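## Task

Take the lavender-capped tube from the rack by the window. Seat it fully in the rack by the door, in the back row, second well counting from the left. Count every well, empty or occupied, as seen from the front of that rack's bench. The task fails if any tube touches the floor. The task fails if the glass breaks, which happens with a hard knock or a drop longer than a few centimetres (about one well's depth). Every other tube must finish fully seated in its rack. The parked cart, the pedal bin and the stool can be shifted. At the end, release the tube and move the hand away. The task fails if the robot falls or is left tilted.

## Robot and tools

Robot: a Rainbow Robotics RB-Y1, simulated. It has a wheeled base (two drive wheels plus two rear casters), a head, two 7-joint arms with parallel grippers, and a folding torso. The torso has a leg section that bends at ankle, knee and hip. The base is 0.66 m long and 0.58 m wide, and its front edge sits 0.10 m ahead of the drive axle. It cannot move sideways. A bent leg can poke out beyond the front edge. Loose objects may occasionally get a small push from the scene itself.

Frames: the base frame has its origin on the floor between the drive wheels, with x forward, y to the left and z up. The results report chest, left_hand and right_hand in this frame. chest is a spine point 0.08 m under the shoulders, with x the facing direction. A hand point is midway between its finger pads, with the fingers along its -z axis and closing along its x axis. The reported hand positions drift from reality, and more so at full reach. The odometry frame is the base frame as it stood when the scene began. base_odometry counts wheel rotation only, so wheel slip shows up as travel. Its heading is in radians from -3.142 to 3.142, positive to the left.

execute_actions(actions, cameras): actions is a list holding one action, or an empty list to just read the state. An action may contain:
- base: exactly one relative command, measured from the last reported base state. translate_m is in metres, -3 to 3, with forward positive. rotate_rad is in radians, -3.2 to 3.2, with left (counter-clockwise seen from above) positive. A move that would take more than 8.667 s at its top speed is rejected.
- joints: a single object keyed by joint name, covering all joints of both arms, the torso and the head. Each value is an absolute target in radians, or metres for grippers. Ranges:
  - torso: torso_squat_rad 0 to 1.2 (lowers the chest, which stays level). torso_shift_rad -0.3 to 0.6 (positive pushes the hips forward). torso_pitch_rad -0.2 to 1.4 (positive bows forward). torso_yaw_rad -1.5 to 1.5 (positive turns left). These combined limits must also hold: squat+shift<=1.52; squat-shift+pitch<=1.57; shift+0.5pitch-0.4squat<=0.7; shift+0.3pitch-0.5squat<=0.39. If one is broken, the torso goes only partway and reports off_target.
  - arms, for left_ and right_ each: shoulder_pitch -2.356 to 2.356 (0 hangs down; negative swings the arm forward and up). shoulder_roll is 0 to 3.141 on the left and -3.141 to 0 on the right, outward lift in both cases. shoulder_yaw -2.094 to 2.094. elbow -2.617 to 0.01 (negative bends). forearm_roll -3.141 to 3.141. wrist_pitch -1.57 to 1.919 (negative tips the hand forward). hand_roll -2.705 to 2.705. gripper_m 0 to 0.1, the gap between the pads. For yaw and roll, positive turns left / counter-clockwise on both arms.
  - head: head_pan_rad -0.523 to 0.523 (positive to the left, relative to the chest). head_tilt_rad -0.35 to 1.57 (positive looks down).
  Joints count as done within ±0.02 (grippers ±0.004). A joint left out of an action may keep driving toward its previous target.
- speeds: optional lower caps for this action only. translate_m from 0.05 to 0.4 m/s. rotate_rad from 0.1 to 1.509 rad/s. The highest values are the defaults.
- min_time_s: 0.1 to 8. This is the shortest time each arm and head motion in the action may take.
Default top speeds: arm joints 1 rad/s (1.5 for the wrist-end joints), head 1.5, squat and pitch 0.3, shift 0.15, yaw 0.6, grippers 0.1 m/s.
cameras takes head_camera, left_wrist_camera, right_wrist_camera or all. If it is omitted or null you get every camera; [] gives none. An unknown key or an out-of-range value rejects the whole call.

wait(seconds): 0 to 10. It sends nothing new and returns state and images.
zoom_image(camera, region): region is [x0,y0,x1,y1] in pixels of that camera's most recent full image, with the origin at the top-left corner and a maximum size of 504x504.
finished_scene(scene): ends the scene permanently and reports success. Call it only once the tube is seated and released.

Result lines: pictures lists the images in order. base_status and joint_status show how each commanded motion ended:
- done: reached the target. For the base, this only means the wheels turned the commanded amount.
- off_target: came to rest short of the target and may still be pushing.
- contact_stop: hit something that resisted.
- time_out: took too long.
- limit_stop_at_<name>: a built-in limit stopped it.
- stopped_with_arm: the torso was halted because an arm hit something.
- limit_stop_at_own_body: stopped before touching the robot's own body. Move the arm and torso apart.
A stop halts its whole group (torso, left arm or right arm). The group keeps its current position and forgets its targets. If you see "joint command not followed", read the cause line: the arm's targets were held back and may be retried later. on_its_own lists what you did not command, and "held at" there is a target, not a measured position. Motor temperatures are listed per arm in joint order. A MOTOR HOT warning appears at 65 °C, and at 80 °C the brakes engage. A torque fault (see the per-joint load limits, which include the held object's weight) freezes everything for 10 s.

Cautions:
- After any stop, first back off the stuck part in its own action, arms before the torso.
- Grip the tube by commanding an opening at least 0.005 m narrower than the tube. off_target is then normal.
- Lower and insert the tube slowly. Never release it above a well, and never knock it against the rack or other tubes.
- The base keeps driving into furniture without stopping, and the leg can shove the robot backward. Approach benches carefully.
- Do not let the arms or hands collide or press on each other.
- Keep heavy loads close to the body so the robot does not tip forward.

Each tool is called after ">>>" by a JSON object that holds its "fn" and its "kwargs", one argument or row to a line.

## Session

>>> {"fn": "execute_actions", "kwargs": {
  "actions": []
}}

Scene clock: 0.00 s.
Motor temperatures (°C, as the motors report them): left_arm=[30 29 28 33 34 38 32] | right_arm=[29 29 30 31 30 27 33]
base_odometry: x=+0.000 y=+0.000 heading=+0.000 (m, m, rad; odometry frame)
base_status: not commanded
joint_positions: torso_squat_rad=+0.350 torso_shift_rad=+0.000 torso_pitch_rad=+0.001 torso_yaw_rad=-0.001 left_shoulder_pitch_rad=+0.037 left_shoulder_roll_rad=+0.030 left_shoulder_yaw_rad=+0.040 left_elbow_rad=-0.273 left_forearm_roll_rad=-0.014 left_wrist_pitch_rad=+0.020 left_hand_roll_rad=-0.012 left_gripper_m=+0.101 right_shoulder_pitch_rad=-0.047 right_shoulder_roll_rad=-0.020 right_shoulder_yaw_rad=+0.011 right_elbow_rad=-0.230 right_forearm_roll_rad=-0.024 right_wrist_pitch_rad=-0.027 right_hand_roll_rad=+0.036 right_gripper_m=+0.100 head_pan_rad=+0.000 head_tilt_rad=+0.400
joint_status: not commanded
chest: x=-0.2275 y=+0.0006 z=+1.2476 quat_wxyz=(+1.000, -0.001, +0.001, +0.000) (m; base frame)
left_hand: x=-0.1267 y=+0.2487 z=+0.5696 quat_wxyz=(+0.994, +0.019, -0.108, +0.010) (m; base frame)
right_hand: x=-0.0778 y=-0.2322 z=+0.5784 quat_wxyz=(+0.989, -0.010, -0.149, +0.020) (m; base frame)
pictures: head_camera, left_wrist_camera, right_wrist_camera
Images, in order (width x height): head_camera 896x504, left_wrist_camera 644x364, right_wrist_camera 644x364.

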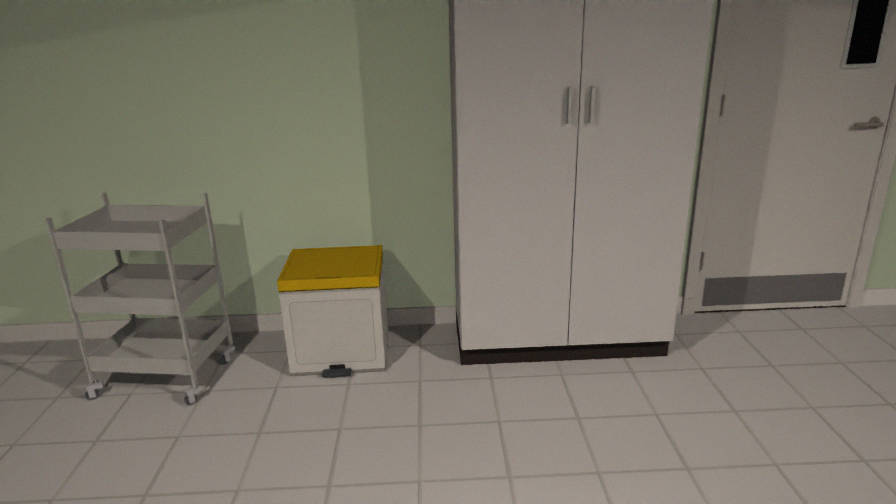

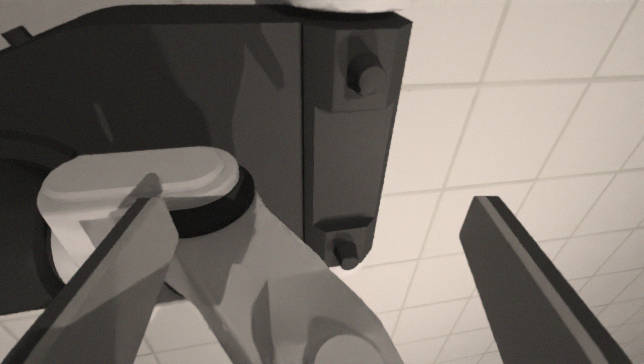

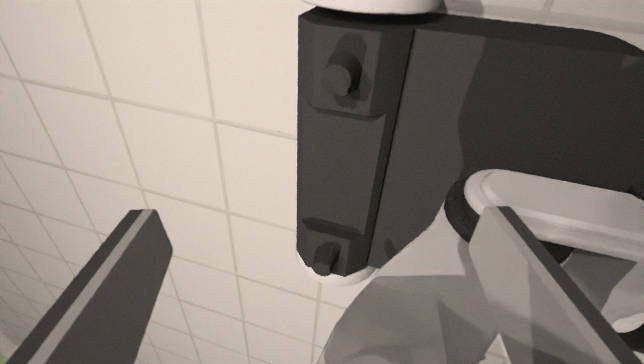

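>>> {"fn": "execute_actions", "kwargs": {
  "actions": [
    {"base":{"rotate_rad":-1.3}}
  ],
  "cameras": ["head_camera"]
}}

>>> {"fn": "execute_actions", "kwargs": {
  "actions": [
    {"base":{"rotate_rad":-1.3}}
  ],
  "cameras": ["head_camera"]
}}

>>> {"fn": "execute_actions", "kwargs": {
  "actions": [
    {"base":{"rotate_rad":-1.3}}
  ],
  "cameras": ["head_camera"]
}}

>>> {"fn": "execute_actions", "kwargs": {
  "actions": [
    {"base":{"rotate_rad":-1.3}}
  ],
  "cameras": ["head_camera"]
}}

Scene clock: 6.33 s.
Motor temperatures (°C, as the motors report them): left_arm=[30 29 28 33 34 38 32] | right_arm=[29 29 30 31 30 27 33]
base_odometry: x=+0.000 y=+0.000 heading=-1.300 (m, m, rad; odometry frame)
base_status: done
joint_positions: torso_squat_rad=+0.350 torso_shift_rad=+0.000 torso_pitch_rad=+0.001 torso_yaw_rad=-0.001 left_shoulder_pitch_rad=+0.037 left_shoulder_roll_rad=+0.030 left_shoulder_yaw_rad=+0.040 left_elbow_rad=-0.273 left_forearm_roll_rad=-0.014 left_wrist_pitch_rad=+0.020 left_hand_roll_rad=-0.012 left_gripper_m=+0.101 right_shoulder_pitch_rad=-0.047 right_shoulder_roll_rad=-0.020 right_shoulder_yaw_rad=+0.011 right_elbow_rad=-0.230 right_forearm_roll_rad=-0.024 right_wrist_pitch_rad=-0.027 right_hand_roll_rad=+0.036 right_gripper_m=+0.100 head_pan_rad=+0.000 head_tilt_rad=+0.400
joint_status: not commanded
chest: x=-0.2275 y=+0.0006 z=+1.2476 quat_wxyz=(+1.000, -0.001, +0.001, +0.000) (m; base frame)
left_hand: x=-0.1267 y=+0.2487 z=+0.5696 quat_wxyz=(+0.994, +0.019, -0.108, +0.010) (m; base frame)
right_hand: x=-0.0778 y=-0.2322 z=+0.5784 quat_wxyz=(+0.989, -0.010, -0.149, +0.020) (m; base frame)
pictures: head_camera
Images, in order (width x height): head_camera 896x504.

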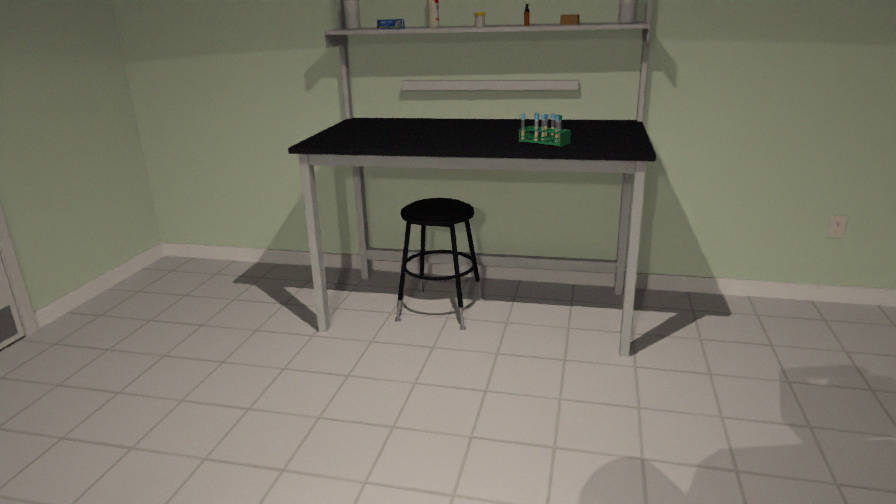

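Scene clock: 9.90 s.
Motor temperatures (°C, as the motors report them): left_arm=[30 29 28 33 34 38 32] | right_arm=[29 29 30 31 30 27 33]
base_odometry: x=+0.000 y=+0.000 heading=-2.599 (m, m, rad; odometry frame)
base_status: done
joint_positions: torso_squat_rad=+0.350 torso_shift_rad=+0.000 torso_pitch_rad=+0.001 torso_yaw_rad=-0.001 left_shoulder_pitch_rad=+0.037 left_shoulder_roll_rad=+0.030 left_shoulder_yaw_rad=+0.040 left_elbow_rad=-0.273 left_forearm_roll_rad=-0.014 left_wrist_pitch_rad=+0.020 left_hand_roll_rad=-0.012 left_gripper_m=+0.101 right_shoulder_pitch_rad=-0.047 right_shoulder_roll_rad=-0.020 right_shoulder_yaw_rad=+0.011 right_elbow_rad=-0.230 right_forearm_roll_rad=-0.024 right_wrist_pitch_rad=-0.027 right_hand_roll_rad=+0.036 right_gripper_m=+0.100 head_pan_rad=+0.000 head_tilt_rad=+0.400
joint_status: not commanded
chest: x=-0.2275 y=+0.0006 z=+1.2476 quat_wxyz=(+1.000, -0.001, +0.001, +0.000) (m; base frame)
left_hand: x=-0.1267 y=+0.2487 z=+0.5696 quat_wxyz=(+0.994, +0.019, -0.108, +0.010) (m; base frame)
right_hand: x=-0.0778 y=-0.2322 z=+0.5784 quat_wxyz=(+0.989, -0.010, -0.149, +0.020) (m; base frame)
pictures: head_camera
Images, in order (width x height): head_camera 896x504.

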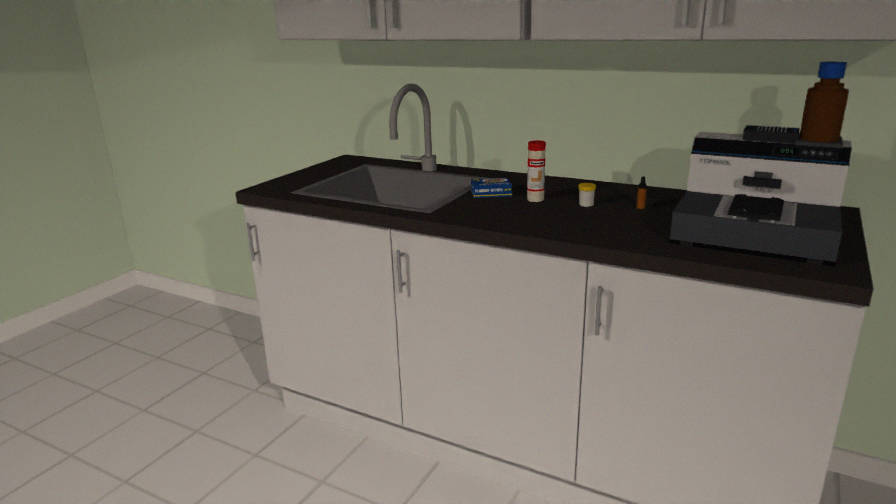

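Scene clock: 13.43 s.
Motor temperatures (°C, as the motors report them): left_arm=[30 29 28 33 34 38 32] | right_arm=[29 29 30 31 30 27 33]
base_odometry: x=+0.000 y=+0.000 heading=+2.384 (m, m, rad; odometry frame)
base_status: done
joint_positions: torso_squat_rad=+0.350 torso_shift_rad=+0.000 torso_pitch_rad=+0.001 torso_yaw_rad=-0.001 left_shoulder_pitch_rad=+0.037 left_shoulder_roll_rad=+0.030 left_shoulder_yaw_rad=+0.040 left_elbow_rad=-0.273 left_forearm_roll_rad=-0.014 left_wrist_pitch_rad=+0.020 left_hand_roll_rad=-0.012 left_gripper_m=+0.101 right_shoulder_pitch_rad=-0.047 right_shoulder_roll_rad=-0.020 right_shoulder_yaw_rad=+0.011 right_elbow_rad=-0.230 right_forearm_roll_rad=-0.024 right_wrist_pitch_rad=-0.027 right_hand_roll_rad=+0.036 right_gripper_m=+0.100 head_pan_rad=+0.000 head_tilt_rad=+0.400
joint_status: not commanded
chest: x=-0.2276 y=+0.0006 z=+1.2476 quat_wxyz=(+1.000, -0.001, +0.001, +0.000) (m; base frame)
left_hand: x=-0.1267 y=+0.2487 z=+0.5696 quat_wxyz=(+0.994, +0.019, -0.108, +0.010) (m; base frame)
right_hand: x=-0.0778 y=-0.2322 z=+0.5784 quat_wxyz=(+0.989, -0.010, -0.149, +0.020) (m; base frame)
pictures: head_camera
Images, in order (width x height): head_camera 896x504.

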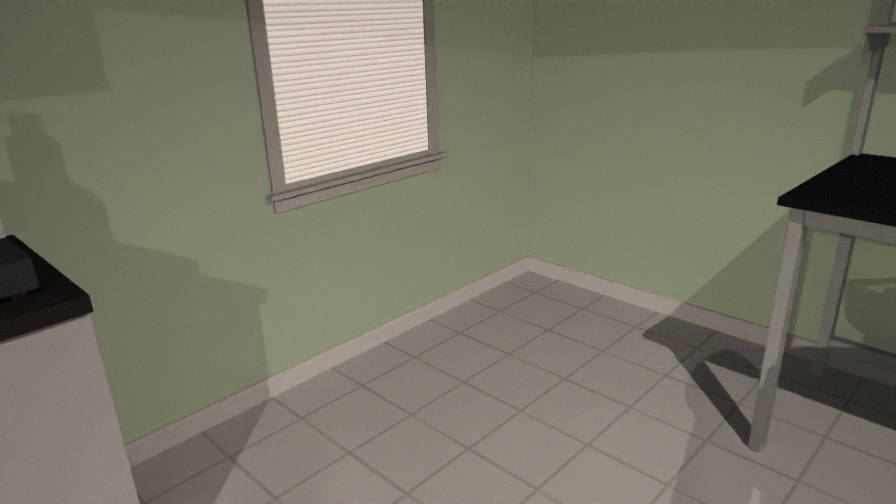

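Scene clock: 16.97 s.
Motor temperatures (°C, as the motors report them): left_arm=[30 29 28 33 34 38 32] | right_arm=[29 29 30 31 30 27 33]
base_odometry: x=+0.000 y=+0.000 heading=+1.084 (m, m, rad; odometry frame)
base_status: done
joint_positions: torso_squat_rad=+0.350 torso_shift_rad=+0.000 torso_pitch_rad=+0.001 torso_yaw_rad=-0.001 left_shoulder_pitch_rad=+0.037 left_shoulder_roll_rad=+0.030 left_shoulder_yaw_rad=+0.040 left_elbow_rad=-0.273 left_forearm_roll_rad=-0.014 left_wrist_pitch_rad=+0.020 left_hand_roll_rad=-0.012 left_gripper_m=+0.101 right_shoulder_pitch_rad=-0.047 right_shoulder_roll_rad=-0.020 right_shoulder_yaw_rad=+0.011 right_elbow_rad=-0.230 right_forearm_roll_rad=-0.024 right_wrist_pitch_rad=-0.027 right_hand_roll_rad=+0.036 right_gripper_m=+0.100 head_pan_rad=+0.000 head_tilt_rad=+0.400
joint_status: not commanded
chest: x=-0.2276 y=+0.0006 z=+1.2476 quat_wxyz=(+1.000, -0.001, +0.001, +0.000) (m; base frame)
left_hand: x=-0.1267 y=+0.2487 z=+0.5696 quat_wxyz=(+0.994, +0.019, -0.108, +0.010) (m; base frame)
right_hand: x=-0.0778 y=-0.2322 z=+0.5784 quat_wxyz=(+0.989, -0.010, -0.149, +0.020) (m; base frame)
pictures: head_camera
Images, in order (width x height): head_camera 896x504.

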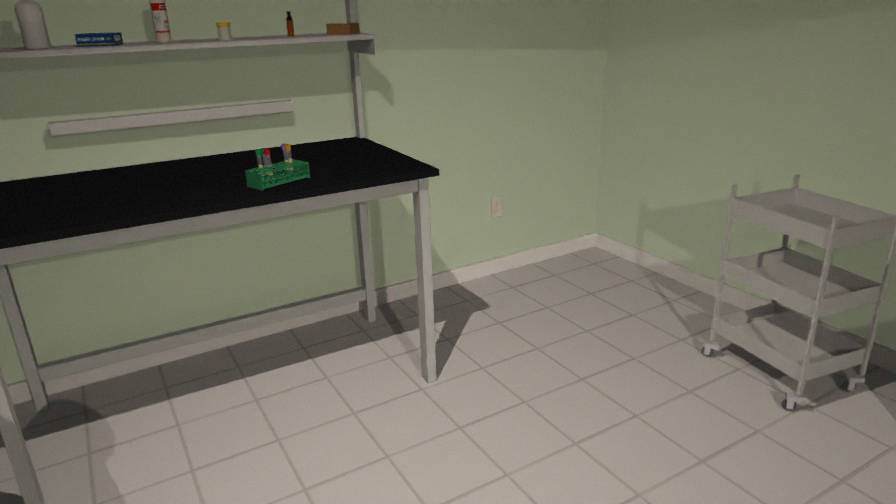

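>>> {"fn": "execute_actions", "kwargs": {
  "actions": [
    {"base":{"rotate_rad":0.4},"joints":{"head_tilt_rad":0.5}}
  ],
  "cameras": ["head_camera"]
}}

>>> {"fn": "execute_actions", "kwargs": {
  "actions": [
    {"base":{"translate_m":0.8},"joints":{"head_tilt_rad":0.7}}
  ],
  "cameras": ["head_camera"]
}}

Scene clock: 22.77 s.
Motor temperatures (°C, as the motors report them): left_arm=[30 29 28 33 34 38 32] | right_arm=[29 29 30 31 30 27 33]
base_odometry: x=+0.000 y=+0.000 heading=+1.483 (m, m, rad; odometry frame)
base_status: done
joint_positions: torso_squat_rad=+0.350 torso_shift_rad=+0.000 torso_pitch_rad=+0.001 torso_yaw_rad=-0.001 left_shoulder_pitch_rad=+0.037 left_shoulder_roll_rad=+0.030 left_shoulder_yaw_rad=+0.040 left_elbow_rad=-0.273 left_forearm_roll_rad=-0.014 left_wrist_pitch_rad=+0.020 left_hand_roll_rad=-0.012 left_gripper_m=+0.101 right_shoulder_pitch_rad=-0.047 right_shoulder_roll_rad=-0.020 right_shoulder_yaw_rad=+0.011 right_elbow_rad=-0.230 right_forearm_roll_rad=-0.024 right_wrist_pitch_rad=-0.027 right_hand_roll_rad=+0.036 right_gripper_m=+0.100 head_pan_rad=+0.000 head_tilt_rad=+0.500
joint_status: all done
chest: x=-0.2276 y=+0.0005 z=+1.2476 quat_wxyz=(+1.000, -0.001, +0.001, +0.000) (m; base frame)
left_hand: x=-0.1267 y=+0.2486 z=+0.5696 quat_wxyz=(+0.994, +0.019, -0.108, +0.010) (m; base frame)
right_hand: x=-0.0778 y=-0.2322 z=+0.5784 quat_wxyz=(+0.989, -0.010, -0.149, +0.020) (m; base frame)
pictures: head_camera
Images, in order (width x height): head_camera 896x504.

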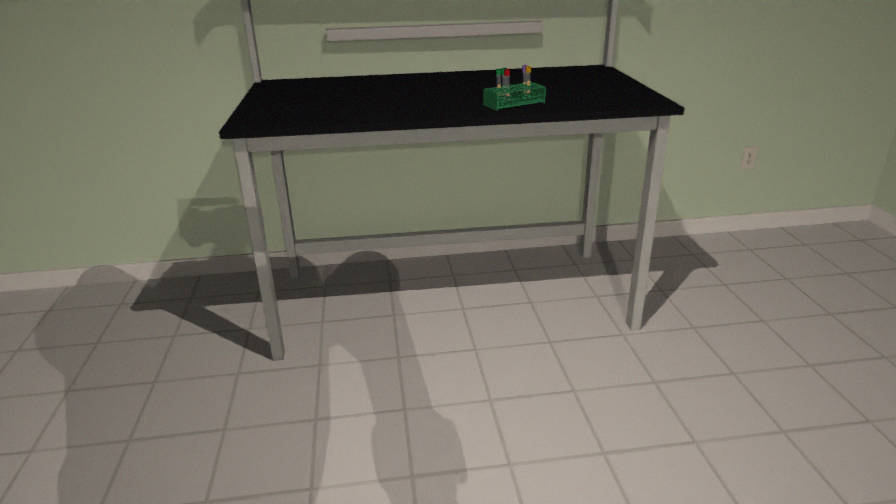

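Scene clock: 26.17 s.
Motor temperatures (°C, as the motors report them): left_arm=[30 29 28 33 34 38 32] | right_arm=[29 29 30 31 30 27 33]
base_odometry: x=+0.071 y=+0.797 heading=+1.482 (m, m, rad; odometry frame)
base_status: done
joint_positions: torso_squat_rad=+0.350 torso_shift_rad=+0.000 torso_pitch_rad=+0.001 torso_yaw_rad=-0.001 left_shoulder_pitch_rad=+0.036 left_shoulder_roll_rad=+0.030 left_shoulder_yaw_rad=+0.040 left_elbow_rad=-0.273 left_forearm_roll_rad=-0.014 left_wrist_pitch_rad=+0.020 left_hand_roll_rad=-0.012 left_gripper_m=+0.101 right_shoulder_pitch_rad=-0.047 right_shoulder_roll_rad=-0.020 right_shoulder_yaw_rad=+0.011 right_elbow_rad=-0.230 right_forearm_roll_rad=-0.024 right_wrist_pitch_rad=-0.027 right_hand_roll_rad=+0.036 right_gripper_m=+0.100 head_pan_rad=+0.000 head_tilt_rad=+0.700
joint_status: all done
chest: x=-0.2275 y=+0.0005 z=+1.2476 quat_wxyz=(+1.000, -0.001, +0.001, +0.000) (m; base frame)
left_hand: x=-0.1266 y=+0.2486 z=+0.5696 quat_wxyz=(+0.994, +0.019, -0.108, +0.010) (m; base frame)
right_hand: x=-0.0777 y=-0.2322 z=+0.5784 quat_wxyz=(+0.989, -0.010, -0.149, +0.020) (m; base frame)
pictures: head_camera
Images, in order (width x height): head_camera 896x504.

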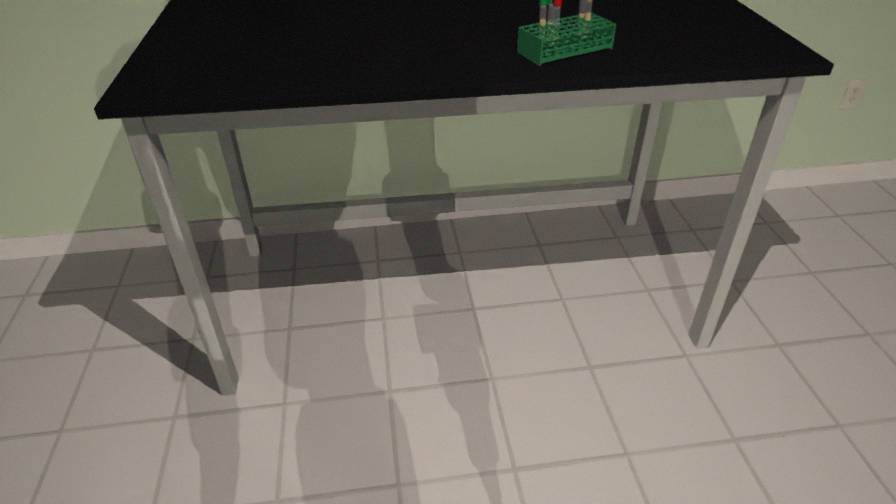

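>>> {"fn": "execute_actions", "kwargs": {
  "actions": [
    {"base":{"translate_m":0.5},"joints":{"head_tilt_rad":0.6,"torso_squat_rad":0.1,"right_shoulder_pitch_rad":-1.2,"right_elbow_rad":-0.6,"right_wrist_pitch_rad":1.8}}
  ]
}}

Scene clock: 33.50 s.
Motor temperatures (°C, as the motors report them): left_arm=[30 29 28 33 34 38 32] | right_arm=[29 29 30 31 30 27 33]
base_odometry: x=+0.115 y=+1.295 heading=+1.481 (m, m, rad; odometry frame)
base_status: done
joint_positions: torso_squat_rad=+0.100 torso_shift_rad=+0.000 torso_pitch_rad=+0.001 torso_yaw_rad=-0.001 left_shoulder_pitch_rad=+0.036 left_shoulder_roll_rad=+0.030 left_shoulder_yaw_rad=+0.040 left_elbow_rad=-0.273 left_forearm_roll_rad=-0.014 left_wrist_pitch_rad=+0.020 left_hand_roll_rad=-0.012 left_gripper_m=+0.101 right_shoulder_pitch_rad=-1.200 right_shoulder_roll_rad=-0.020 right_shoulder_yaw_rad=+0.011 right_elbow_rad=-0.600 right_forearm_roll_rad=-0.024 right_wrist_pitch_rad=+1.800 right_hand_roll_rad=+0.036 right_gripper_m=+0.100 head_pan_rad=+0.000 head_tilt_rad=+0.600
joint_status: all done
chest: x=-0.2275 y=+0.0006 z=+1.2864 quat_wxyz=(+1.000, -0.001, +0.001, +0.000) (m; base frame)
left_hand: x=-0.1266 y=+0.2487 z=+0.6085 quat_wxyz=(+0.994, +0.019, -0.108, +0.010) (m; base frame)
right_hand: x=+0.2661 y=-0.1269 z=+1.0535 quat_wxyz=(+0.979, -0.107, +0.031, +0.172) (m; base frame)
pictures: head_camera, left_wrist_camera, right_wrist_camera
Images, in order (width x height): head_camera 896x504, left_wrist_camera 644x364, right_wrist_camera 644x364.

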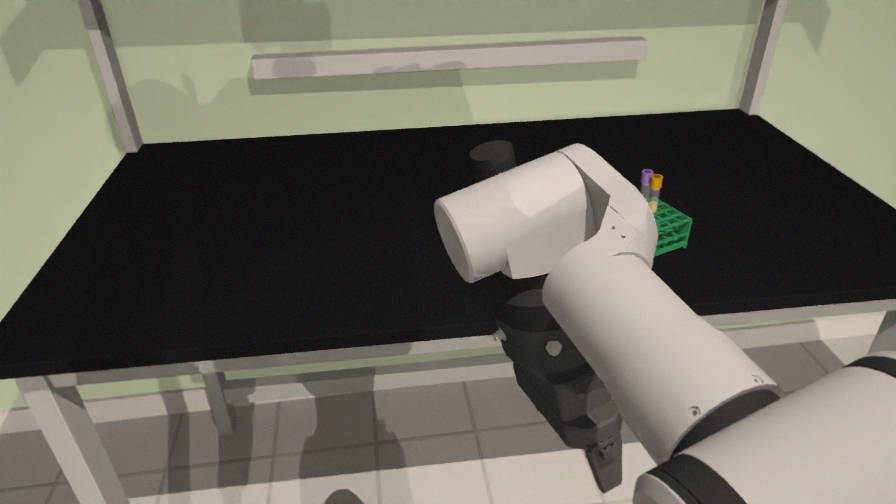

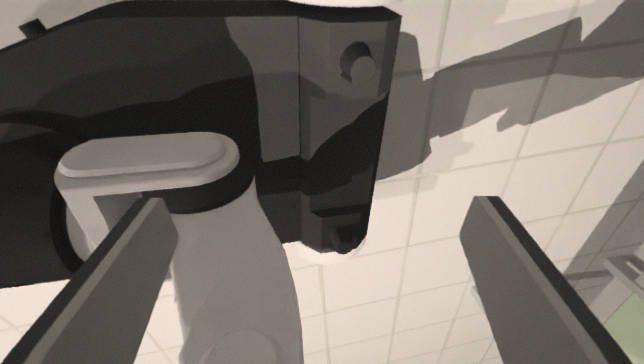

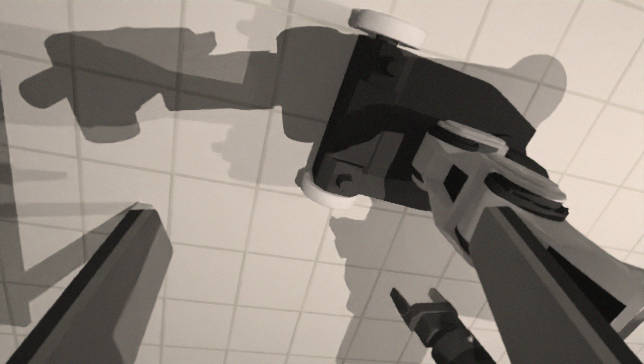

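>>> {"fn": "execute_actions", "kwargs": {
  "actions": [
    {"joints":{"torso_squat_rad":0.0,"right_shoulder_pitch_rad":-1.45,"right_shoulder_roll_rad":-0.35,"right_elbow_rad":-0.45,"right_wrist_pitch_rad":1.9}}
  ],
  "cameras": ["head_camera"]
}}

Scene clock: 37.80 s.
Motor temperatures (°C, as the motors report them): left_arm=[30 29 28 33 34 38 32] | right_arm=[29 29 30 31 30 27 33]
base_odometry: x=+0.115 y=+1.295 heading=+1.481 (m, m, rad; odometry frame)
base_status: not commanded
joint_positions: torso_squat_rad=+0.000 torso_shift_rad=+0.000 torso_pitch_rad=+0.002 torso_yaw_rad=-0.001 left_shoulder_pitch_rad=+0.037 left_shoulder_roll_rad=+0.030 left_shoulder_yaw_rad=+0.040 left_elbow_rad=-0.273 left_forearm_roll_rad=-0.014 left_wrist_pitch_rad=+0.020 left_hand_roll_rad=-0.012 left_gripper_m=+0.101 right_shoulder_pitch_rad=-1.450 right_shoulder_roll_rad=-0.350 right_shoulder_yaw_rad=+0.011 right_elbow_rad=-0.450 right_forearm_roll_rad=-0.024 right_wrist_pitch_rad=+1.900 right_hand_roll_rad=+0.036 right_gripper_m=+0.100 head_pan_rad=+0.000 head_tilt_rad=+0.600
joint_status: all done
chest: x=-0.2275 y=+0.0006 z=+1.2899 quat_wxyz=(+1.000, -0.001, +0.001, +0.000) (m; base frame)
left_hand: x=-0.1267 y=+0.2487 z=+0.6120 quat_wxyz=(+0.994, +0.019, -0.108, +0.010) (m; base frame)
right_hand: x=+0.3022 y=-0.2784 z=+1.1996 quat_wxyz=(+0.985, -0.169, +0.004, +0.021) (m; base frame)
pictures: head_camera
Images, in order (width x height): head_camera 896x504.

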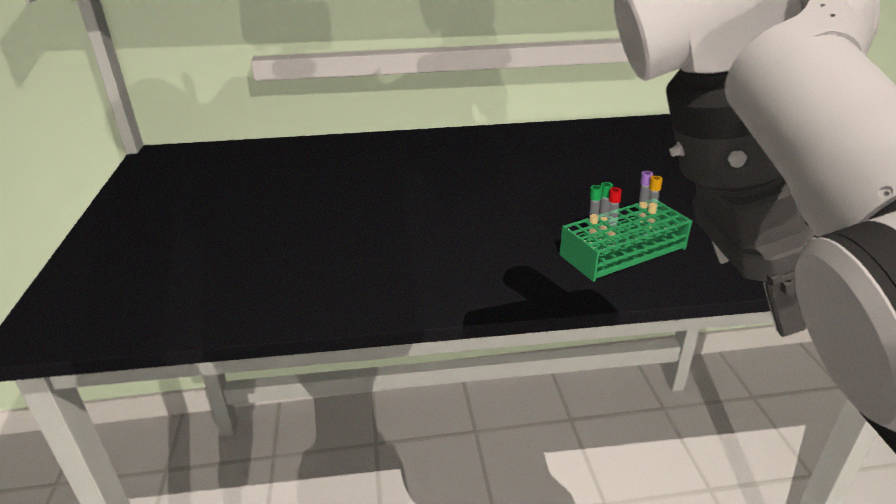

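>>> {"fn": "execute_actions", "kwargs": {
  "actions": [
    {"base":{"translate_m":0.5},"joints":{"right_shoulder_yaw_rad":-0.33,"head_tilt_rad":0.9}}
  ],
  "cameras": ["head_camera","right_wrist_camera"]
}}

Scene clock: 43.17 s.
Motor temperatures (°C, as the motors report them): left_arm=[30 29 28 33 34 38 32] | right_arm=[30 29 30 31 30 27 33]
base_odometry: x=+0.160 y=+1.793 heading=+1.480 (m, m, rad; odometry frame)
base_status: done
joint_positions: torso_squat_rad=+0.000 torso_shift_rad=+0.000 torso_pitch_rad=+0.002 torso_yaw_rad=-0.001 left_shoulder_pitch_rad=+0.036 left_shoulder_roll_rad=+0.030 left_shoulder_yaw_rad=+0.040 left_elbow_rad=-0.273 left_forearm_roll_rad=-0.014 left_wrist_pitch_rad=+0.020 left_hand_roll_rad=-0.012 left_gripper_m=+0.101 right_shoulder_pitch_rad=-1.450 right_shoulder_roll_rad=-0.350 right_shoulder_yaw_rad=-0.330 right_elbow_rad=-0.450 right_forearm_roll_rad=-0.024 right_wrist_pitch_rad=+1.900 right_hand_roll_rad=+0.036 right_gripper_m=+0.100 head_pan_rad=+0.000 head_tilt_rad=+0.900
joint_status: all done
chest: x=-0.2275 y=+0.0006 z=+1.2899 quat_wxyz=(+1.000, -0.001, +0.001, +0.000) (m; base frame)
left_hand: x=-0.1266 y=+0.2487 z=+0.6120 quat_wxyz=(+0.994, +0.019, -0.108, +0.010) (m; base frame)
right_hand: x=+0.3031 y=-0.2399 z=+1.1939 quat_wxyz=(+1.000, +0.000, -0.003, +0.001) (m; base frame)
pictures: head_camera, right_wrist_camera
Images, in order (width x height): head_camera 896x504, right_wrist_camera 644x364.

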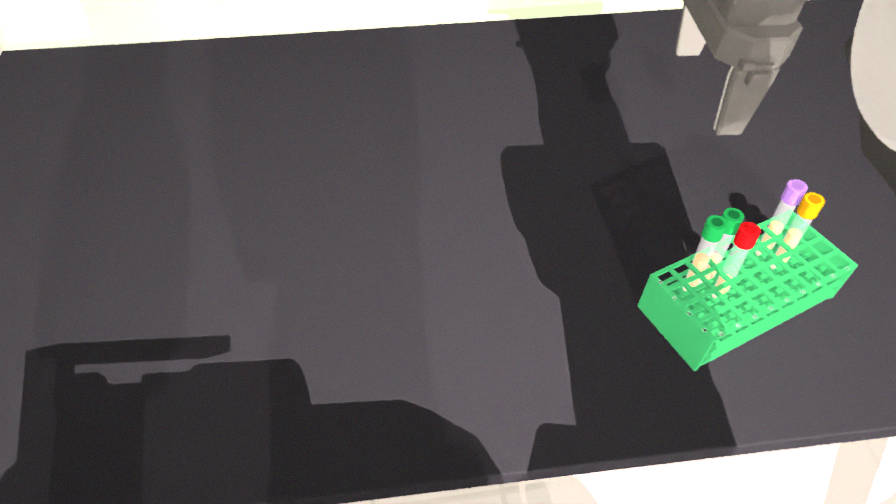

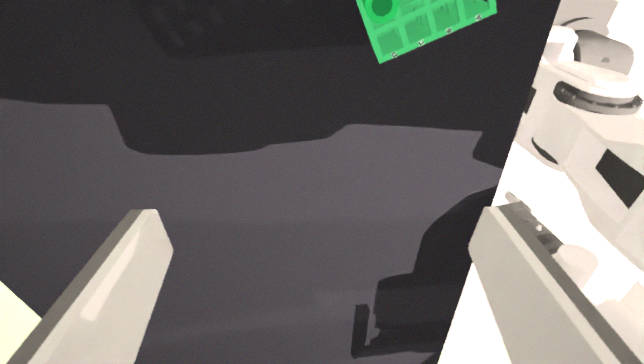

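>>> {"fn": "execute_actions", "kwargs": {
  "actions": [
    {"joints":{"right_shoulder_roll_rad":-0.65,"right_hand_roll_rad":-0.84,"head_pan_rad":-0.4}}
  ],
  "cameras": ["head_camera","right_wrist_camera"]
}}

Scene clock: 57.90 s.
Motor temperatures (°C, as the motors report them): left_arm=[30 29 28 33 34 38 32] | right_arm=[30 29 30 31 30 27 33]
base_odometry: x=+0.160 y=+1.793 heading=+1.480 (m, m, rad; odometry frame)
base_status: not commanded
joint_positions: torso_squat_rad=+0.000 torso_shift_rad=+0.000 torso_pitch_rad=+0.001 torso_yaw_rad=-0.001 left_shoulder_pitch_rad=+0.037 left_shoulder_roll_rad=+0.030 left_shoulder_yaw_rad=+0.040 left_elbow_rad=-0.273 left_forearm_roll_rad=-0.014 left_wrist_pitch_rad=+0.020 left_hand_roll_rad=-0.012 left_gripper_m=+0.101 right_shoulder_pitch_rad=-1.450 right_shoulder_roll_rad=-0.650 right_shoulder_yaw_rad=-0.330 right_elbow_rad=-0.450 right_forearm_roll_rad=-0.024 right_wrist_pitch_rad=+1.900 right_hand_roll_rad=-0.840 right_gripper_m=+0.100 head_pan_rad=-0.400 head_tilt_rad=+0.900
joint_status: all done
chest: x=-0.2275 y=+0.0006 z=+1.2899 quat_wxyz=(+1.000, -0.001, +0.001, +0.000) (m; base frame)
left_hand: x=-0.1267 y=+0.2487 z=+0.6120 quat_wxyz=(+0.994, +0.019, -0.108, +0.010) (m; base frame)
right_hand: x=+0.2909 y=-0.3933 z=+1.2515 quat_wxyz=(+0.837, +0.005, -0.057, -0.544) (m; base frame)
pictures: head_camera, right_wrist_camera
Images, in order (width x height): head_camera 896x504, right_wrist_camera 644x364.

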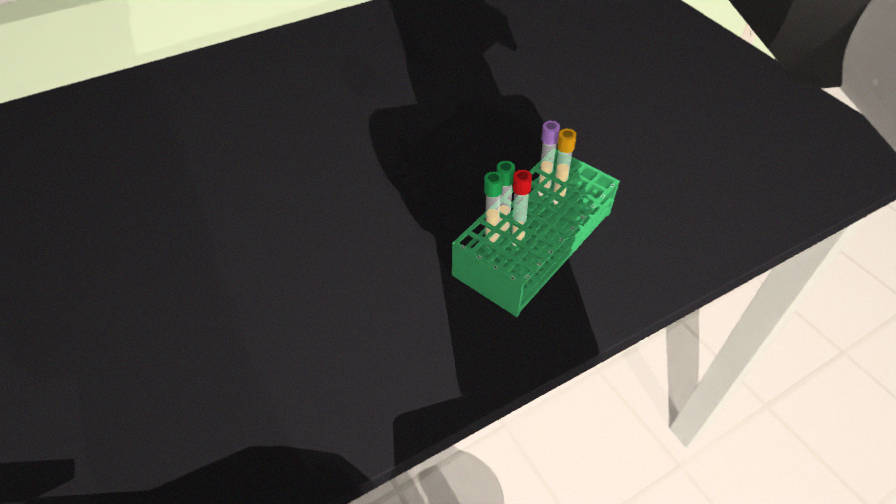

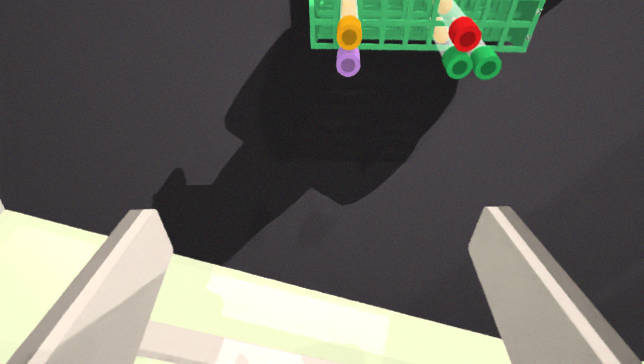

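>>> {"fn": "execute_actions", "kwargs": {
  "actions": [
    {"joints":{"right_elbow_rad":-0.34,"torso_squat_rad":0.55}}
  ],
  "cameras": ["head_camera","right_wrist_camera"]
}}

Scene clock: 66.63 s.
Motor temperatures (°C, as the motors report them): left_arm=[30 29 28 33 34 38 32] | right_arm=[30 29 30 31 30 27 33]
base_odometry: x=+0.160 y=+1.793 heading=+1.480 (m, m, rad; odometry frame)
base_status: not commanded
joint_positions: torso_squat_rad=+0.550 torso_shift_rad=+0.000 torso_pitch_rad=+0.001 torso_yaw_rad=-0.001 left_shoulder_pitch_rad=+0.037 left_shoulder_roll_rad=+0.030 left_shoulder_yaw_rad=+0.040 left_elbow_rad=-0.273 left_forearm_roll_rad=-0.014 left_wrist_pitch_rad=+0.020 left_hand_roll_rad=-0.012 left_gripper_m=+0.101 right_shoulder_pitch_rad=-1.450 right_shoulder_roll_rad=-0.650 right_shoulder_yaw_rad=-0.330 right_elbow_rad=-0.340 right_forearm_roll_rad=-0.024 right_wrist_pitch_rad=+1.900 right_hand_roll_rad=-0.840 right_gripper_m=+0.100 head_pan_rad=-0.400 head_tilt_rad=+0.900
joint_status: all done
chest: x=-0.2276 y=+0.0005 z=+1.1867 quat_wxyz=(+1.000, -0.001, +0.001, +0.000) (m; base frame)
left_hand: x=-0.1266 y=+0.2486 z=+0.5088 quat_wxyz=(+0.994, +0.019, -0.108, +0.010) (m; base frame)
right_hand: x=+0.2735 y=-0.3887 z=+1.1195 quat_wxyz=(+0.837, -0.008, -0.004, -0.546) (m; base frame)
pictures: head_camera, right_wrist_camera
Images, in order (width x height): head_camera 896x504, right_wrist_camera 644x364.

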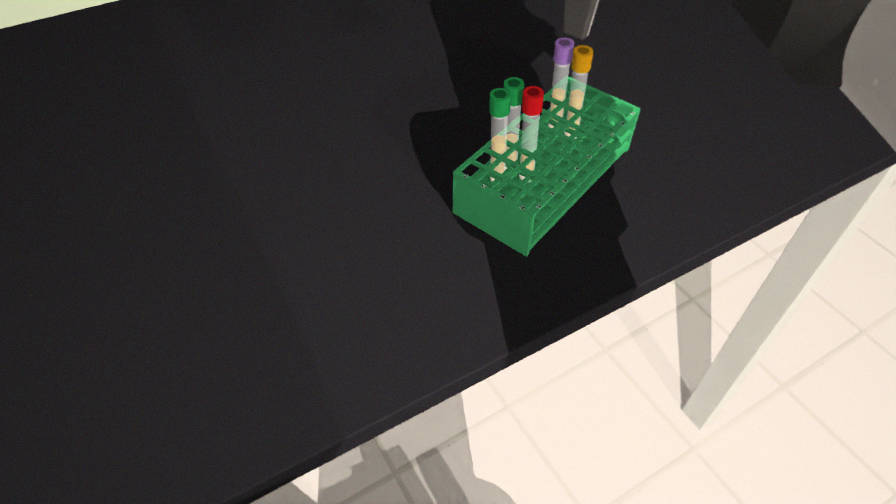

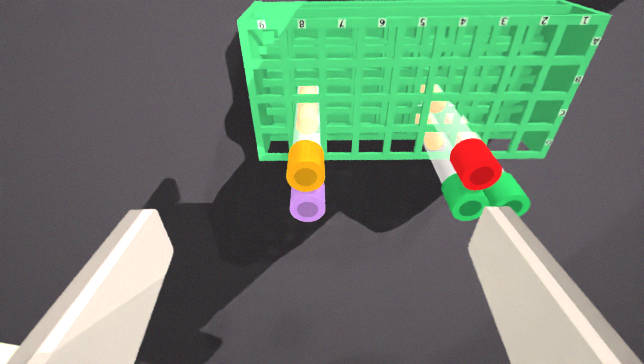

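>>> {"fn": "execute_actions", "kwargs": {
  "actions": [
    {"joints":{"right_gripper_m":0.04,"torso_squat_rad":0.65}}
  ],
  "cameras": ["head_camera","right_wrist_camera"]
}}

Scene clock: 71.87 s.
Motor temperatures (°C, as the motors report them): left_arm=[30 29 28 33 34 38 32] | right_arm=[31 29 30 31 30 27 33]
base_odometry: x=+0.160 y=+1.793 heading=+1.480 (m, m, rad; odometry frame)
base_status: not commanded
joint_positions: torso_squat_rad=+0.650 torso_shift_rad=+0.000 torso_pitch_rad=+0.001 torso_yaw_rad=-0.001 left_shoulder_pitch_rad=+0.037 left_shoulder_roll_rad=+0.030 left_shoulder_yaw_rad=+0.040 left_elbow_rad=-0.273 left_forearm_roll_rad=-0.014 left_wrist_pitch_rad=+0.020 left_hand_roll_rad=-0.012 left_gripper_m=+0.101 right_shoulder_pitch_rad=-1.450 right_shoulder_roll_rad=-0.650 right_shoulder_yaw_rad=-0.330 right_elbow_rad=-0.340 right_forearm_roll_rad=-0.024 right_wrist_pitch_rad=+1.900 right_hand_roll_rad=-0.840 right_gripper_m=+0.040 head_pan_rad=-0.400 head_tilt_rad=+0.900
joint_status: all done
chest: x=-0.2276 y=+0.0005 z=+1.1472 quat_wxyz=(+1.000, -0.001, +0.001, +0.000) (m; base frame)
left_hand: x=-0.1266 y=+0.2486 z=+0.4693 quat_wxyz=(+0.994, +0.019, -0.108, +0.010) (m; base frame)
right_hand: x=+0.2735 y=-0.3887 z=+1.0800 quat_wxyz=(+0.837, -0.008, -0.004, -0.546) (m; base frame)
pictures: head_camera, right_wrist_camera
Images, in order (width x height): head_camera 896x504, right_wrist_camera 644x364.

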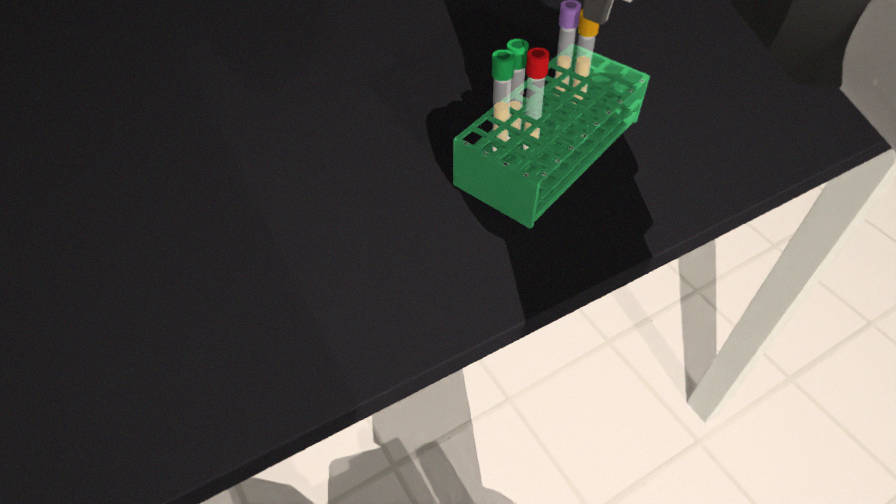

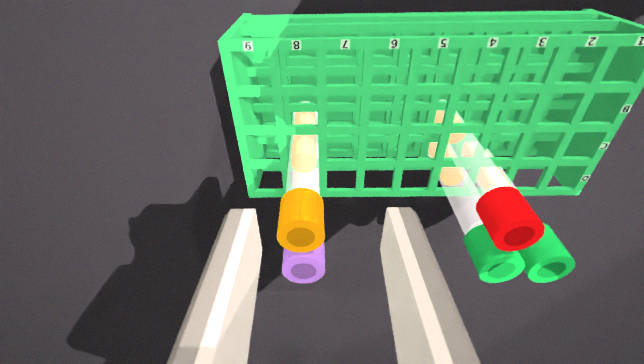

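>>> {"fn": "execute_actions", "kwargs": {
  "actions": [
    {"base":{"translate_m":0.027},"joints":{"head_tilt_rad":0.7}}
  ],
  "cameras": ["head_camera","right_wrist_camera"]
}}

Scene clock: 75.53 s.
Motor temperatures (°C, as the motors report them): left_arm=[30 29 28 33 34 38 32] | right_arm=[31 29 30 31 30 27 33]
base_odometry: x=+0.163 y=+1.820 heading=+1.480 (m, m, rad; odometry frame)
base_status: done
joint_positions: torso_squat_rad=+0.650 torso_shift_rad=+0.000 torso_pitch_rad=+0.002 torso_yaw_rad=-0.001 left_shoulder_pitch_rad=+0.036 left_shoulder_roll_rad=+0.030 left_shoulder_yaw_rad=+0.040 left_elbow_rad=-0.273 left_forearm_roll_rad=-0.014 left_wrist_pitch_rad=+0.020 left_hand_roll_rad=-0.012 left_gripper_m=+0.101 right_shoulder_pitch_rad=-1.450 right_shoulder_roll_rad=-0.650 right_shoulder_yaw_rad=-0.330 right_elbow_rad=-0.340 right_forearm_roll_rad=-0.024 right_wrist_pitch_rad=+1.900 right_hand_roll_rad=-0.840 right_gripper_m=+0.040 head_pan_rad=-0.400 head_tilt_rad=+0.700
joint_status: all done
chest: x=-0.2275 y=+0.0005 z=+1.1472 quat_wxyz=(+1.000, -0.001, +0.001, +0.000) (m; base frame)
left_hand: x=-0.1266 y=+0.2486 z=+0.4692 quat_wxyz=(+0.994, +0.019, -0.108, +0.010) (m; base frame)
right_hand: x=+0.2737 y=-0.3886 z=+1.0799 quat_wxyz=(+0.837, -0.008, -0.004, -0.546) (m; base frame)
pictures: head_camera, right_wrist_camera
Images, in order (width x height): head_camera 896x504, right_wrist_camera 644x364.

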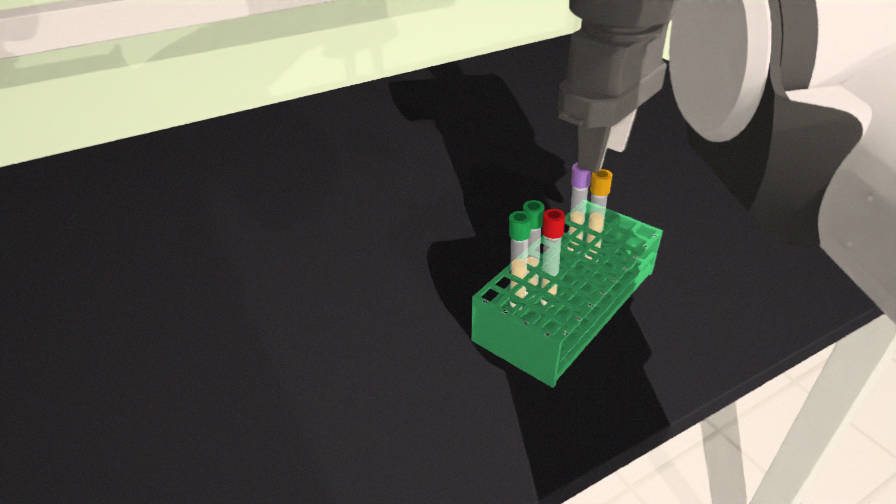

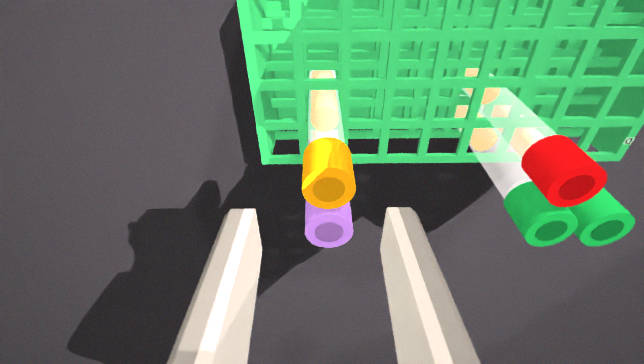

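>>> {"fn": "execute_actions", "kwargs": {
  "actions": [
    {"joints":{"torso_squat_rad":0.72}}
  ],
  "cameras": ["head_camera","right_wrist_camera"]
}}

Scene clock: 77.63 s.
Motor temperatures (°C, as the motors report them): left_arm=[30 29 28 33 34 38 32] | right_arm=[31 29 30 31 30 27 33]
base_odometry: x=+0.163 y=+1.820 heading=+1.480 (m, m, rad; odometry frame)
base_status: not commanded
joint_positions: torso_squat_rad=+0.720 torso_shift_rad=+0.000 torso_pitch_rad=+0.001 torso_yaw_rad=-0.001 left_shoulder_pitch_rad=+0.036 left_shoulder_roll_rad=+0.030 left_shoulder_yaw_rad=+0.040 left_elbow_rad=-0.273 left_forearm_roll_rad=-0.014 left_wrist_pitch_rad=+0.020 left_hand_roll_rad=-0.012 left_gripper_m=+0.101 right_shoulder_pitch_rad=-1.450 right_shoulder_roll_rad=-0.650 right_shoulder_yaw_rad=-0.330 right_elbow_rad=-0.340 right_forearm_roll_rad=-0.024 right_wrist_pitch_rad=+1.900 right_hand_roll_rad=-0.840 right_gripper_m=+0.040 head_pan_rad=-0.400 head_tilt_rad=+0.700
joint_status: all done
chest: x=-0.2276 y=+0.0005 z=+1.1162 quat_wxyz=(+1.000, -0.001, +0.001, +0.000) (m; base frame)
left_hand: x=-0.1266 y=+0.2486 z=+0.4383 quat_wxyz=(+0.994, +0.019, -0.108, +0.010) (m; base frame)
right_hand: x=+0.2735 y=-0.3886 z=+1.0490 quat_wxyz=(+0.837, -0.008, -0.004, -0.546) (m; base frame)
pictures: head_camera, right_wrist_camera
Images, in order (width x height): head_camera 896x504, right_wrist_camera 644x364.

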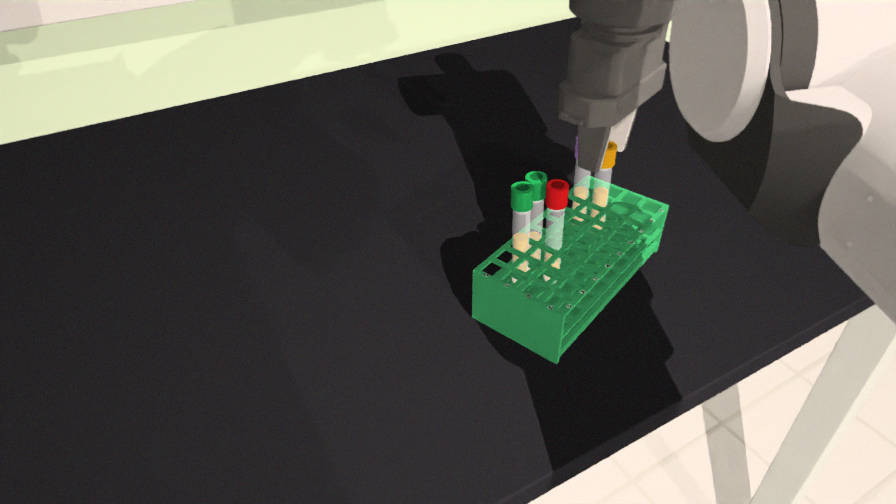

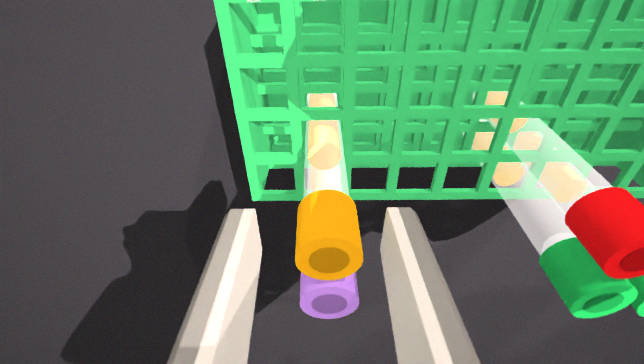

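>>> {"fn": "execute_actions", "kwargs": {
  "actions": [
    {"base":{"translate_m":0.012},"joints":{"torso_squat_rad":0.735}}
  ],
  "cameras": ["head_camera","right_wrist_camera"]
}}

>>> {"fn": "zoom_image", "kwargs": {
  "camera": "head_camera",
  "region": [480, 60, 760, 260]
}}

Scene clock: 80.57 s.
Motor temperatures (°C, as the motors report them): left_arm=[30 29 28 33 34 38 32] | right_arm=[31 29 30 31 30 27 33]
base_odometry: x=+0.164 y=+1.832 heading=+1.479 (m, m, rad; odometry frame)
base_status: done
joint_positions: torso_squat_rad=+0.735 torso_shift_rad=+0.000 torso_pitch_rad=+0.002 torso_yaw_rad=-0.001 left_shoulder_pitch_rad=+0.036 left_shoulder_roll_rad=+0.030 left_shoulder_yaw_rad=+0.040 left_elbow_rad=-0.273 left_forearm_roll_rad=-0.014 left_wrist_pitch_rad=+0.020 left_hand_roll_rad=-0.012 left_gripper_m=+0.101 right_shoulder_pitch_rad=-1.450 right_shoulder_roll_rad=-0.650 right_shoulder_yaw_rad=-0.330 right_elbow_rad=-0.340 right_forearm_roll_rad=-0.024 right_wrist_pitch_rad=+1.900 right_hand_roll_rad=-0.840 right_gripper_m=+0.040 head_pan_rad=-0.400 head_tilt_rad=+0.700
joint_status: all done
chest: x=-0.2275 y=+0.0005 z=+1.1092 quat_wxyz=(+1.000, -0.001, +0.001, +0.000) (m; base frame)
left_hand: x=-0.1266 y=+0.2486 z=+0.4313 quat_wxyz=(+0.994, +0.019, -0.108, +0.010) (m; base frame)
right_hand: x=+0.2736 y=-0.3886 z=+1.0419 quat_wxyz=(+0.837, -0.008, -0.004, -0.546) (m; base frame)
pictures: head_camera, right_wrist_camera
Images, in order (width x height): head_camera 896x504, right_wrist_camera 644x364.

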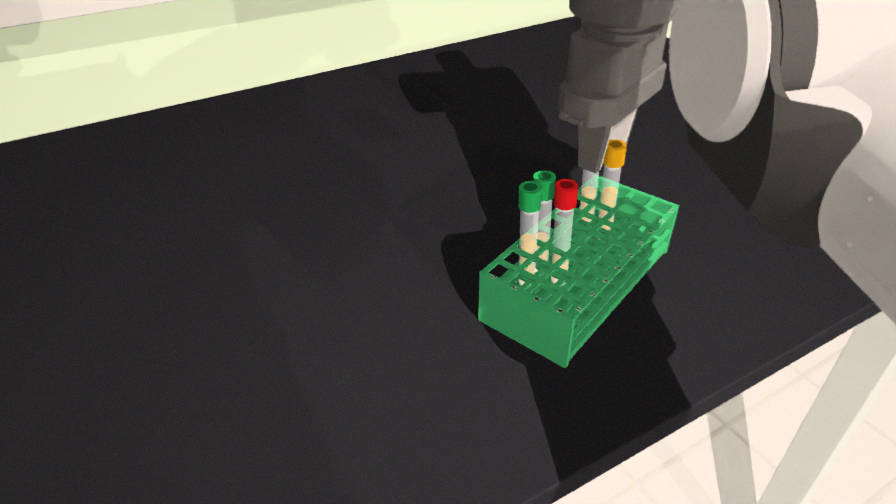

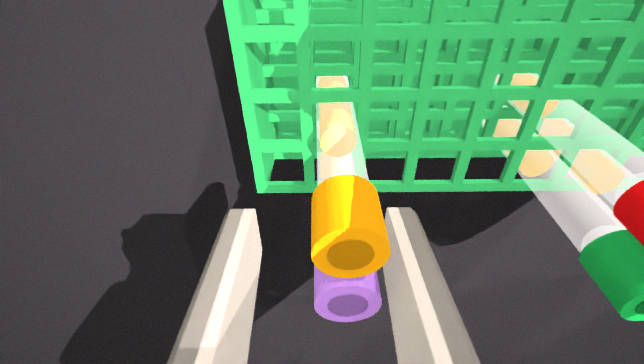

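Region (480, 60, 760, 260) of head_camera's 896x504 image, scaled by 1.800, with more detail than that image has; it fills the top 360 rows of this view, and the rest is white.

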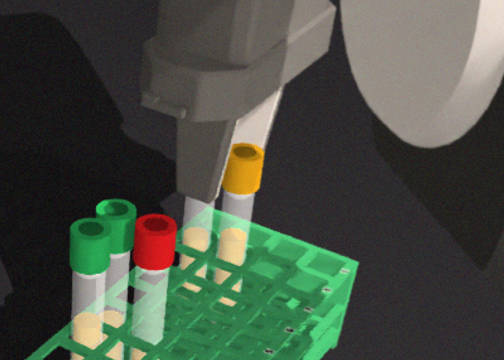

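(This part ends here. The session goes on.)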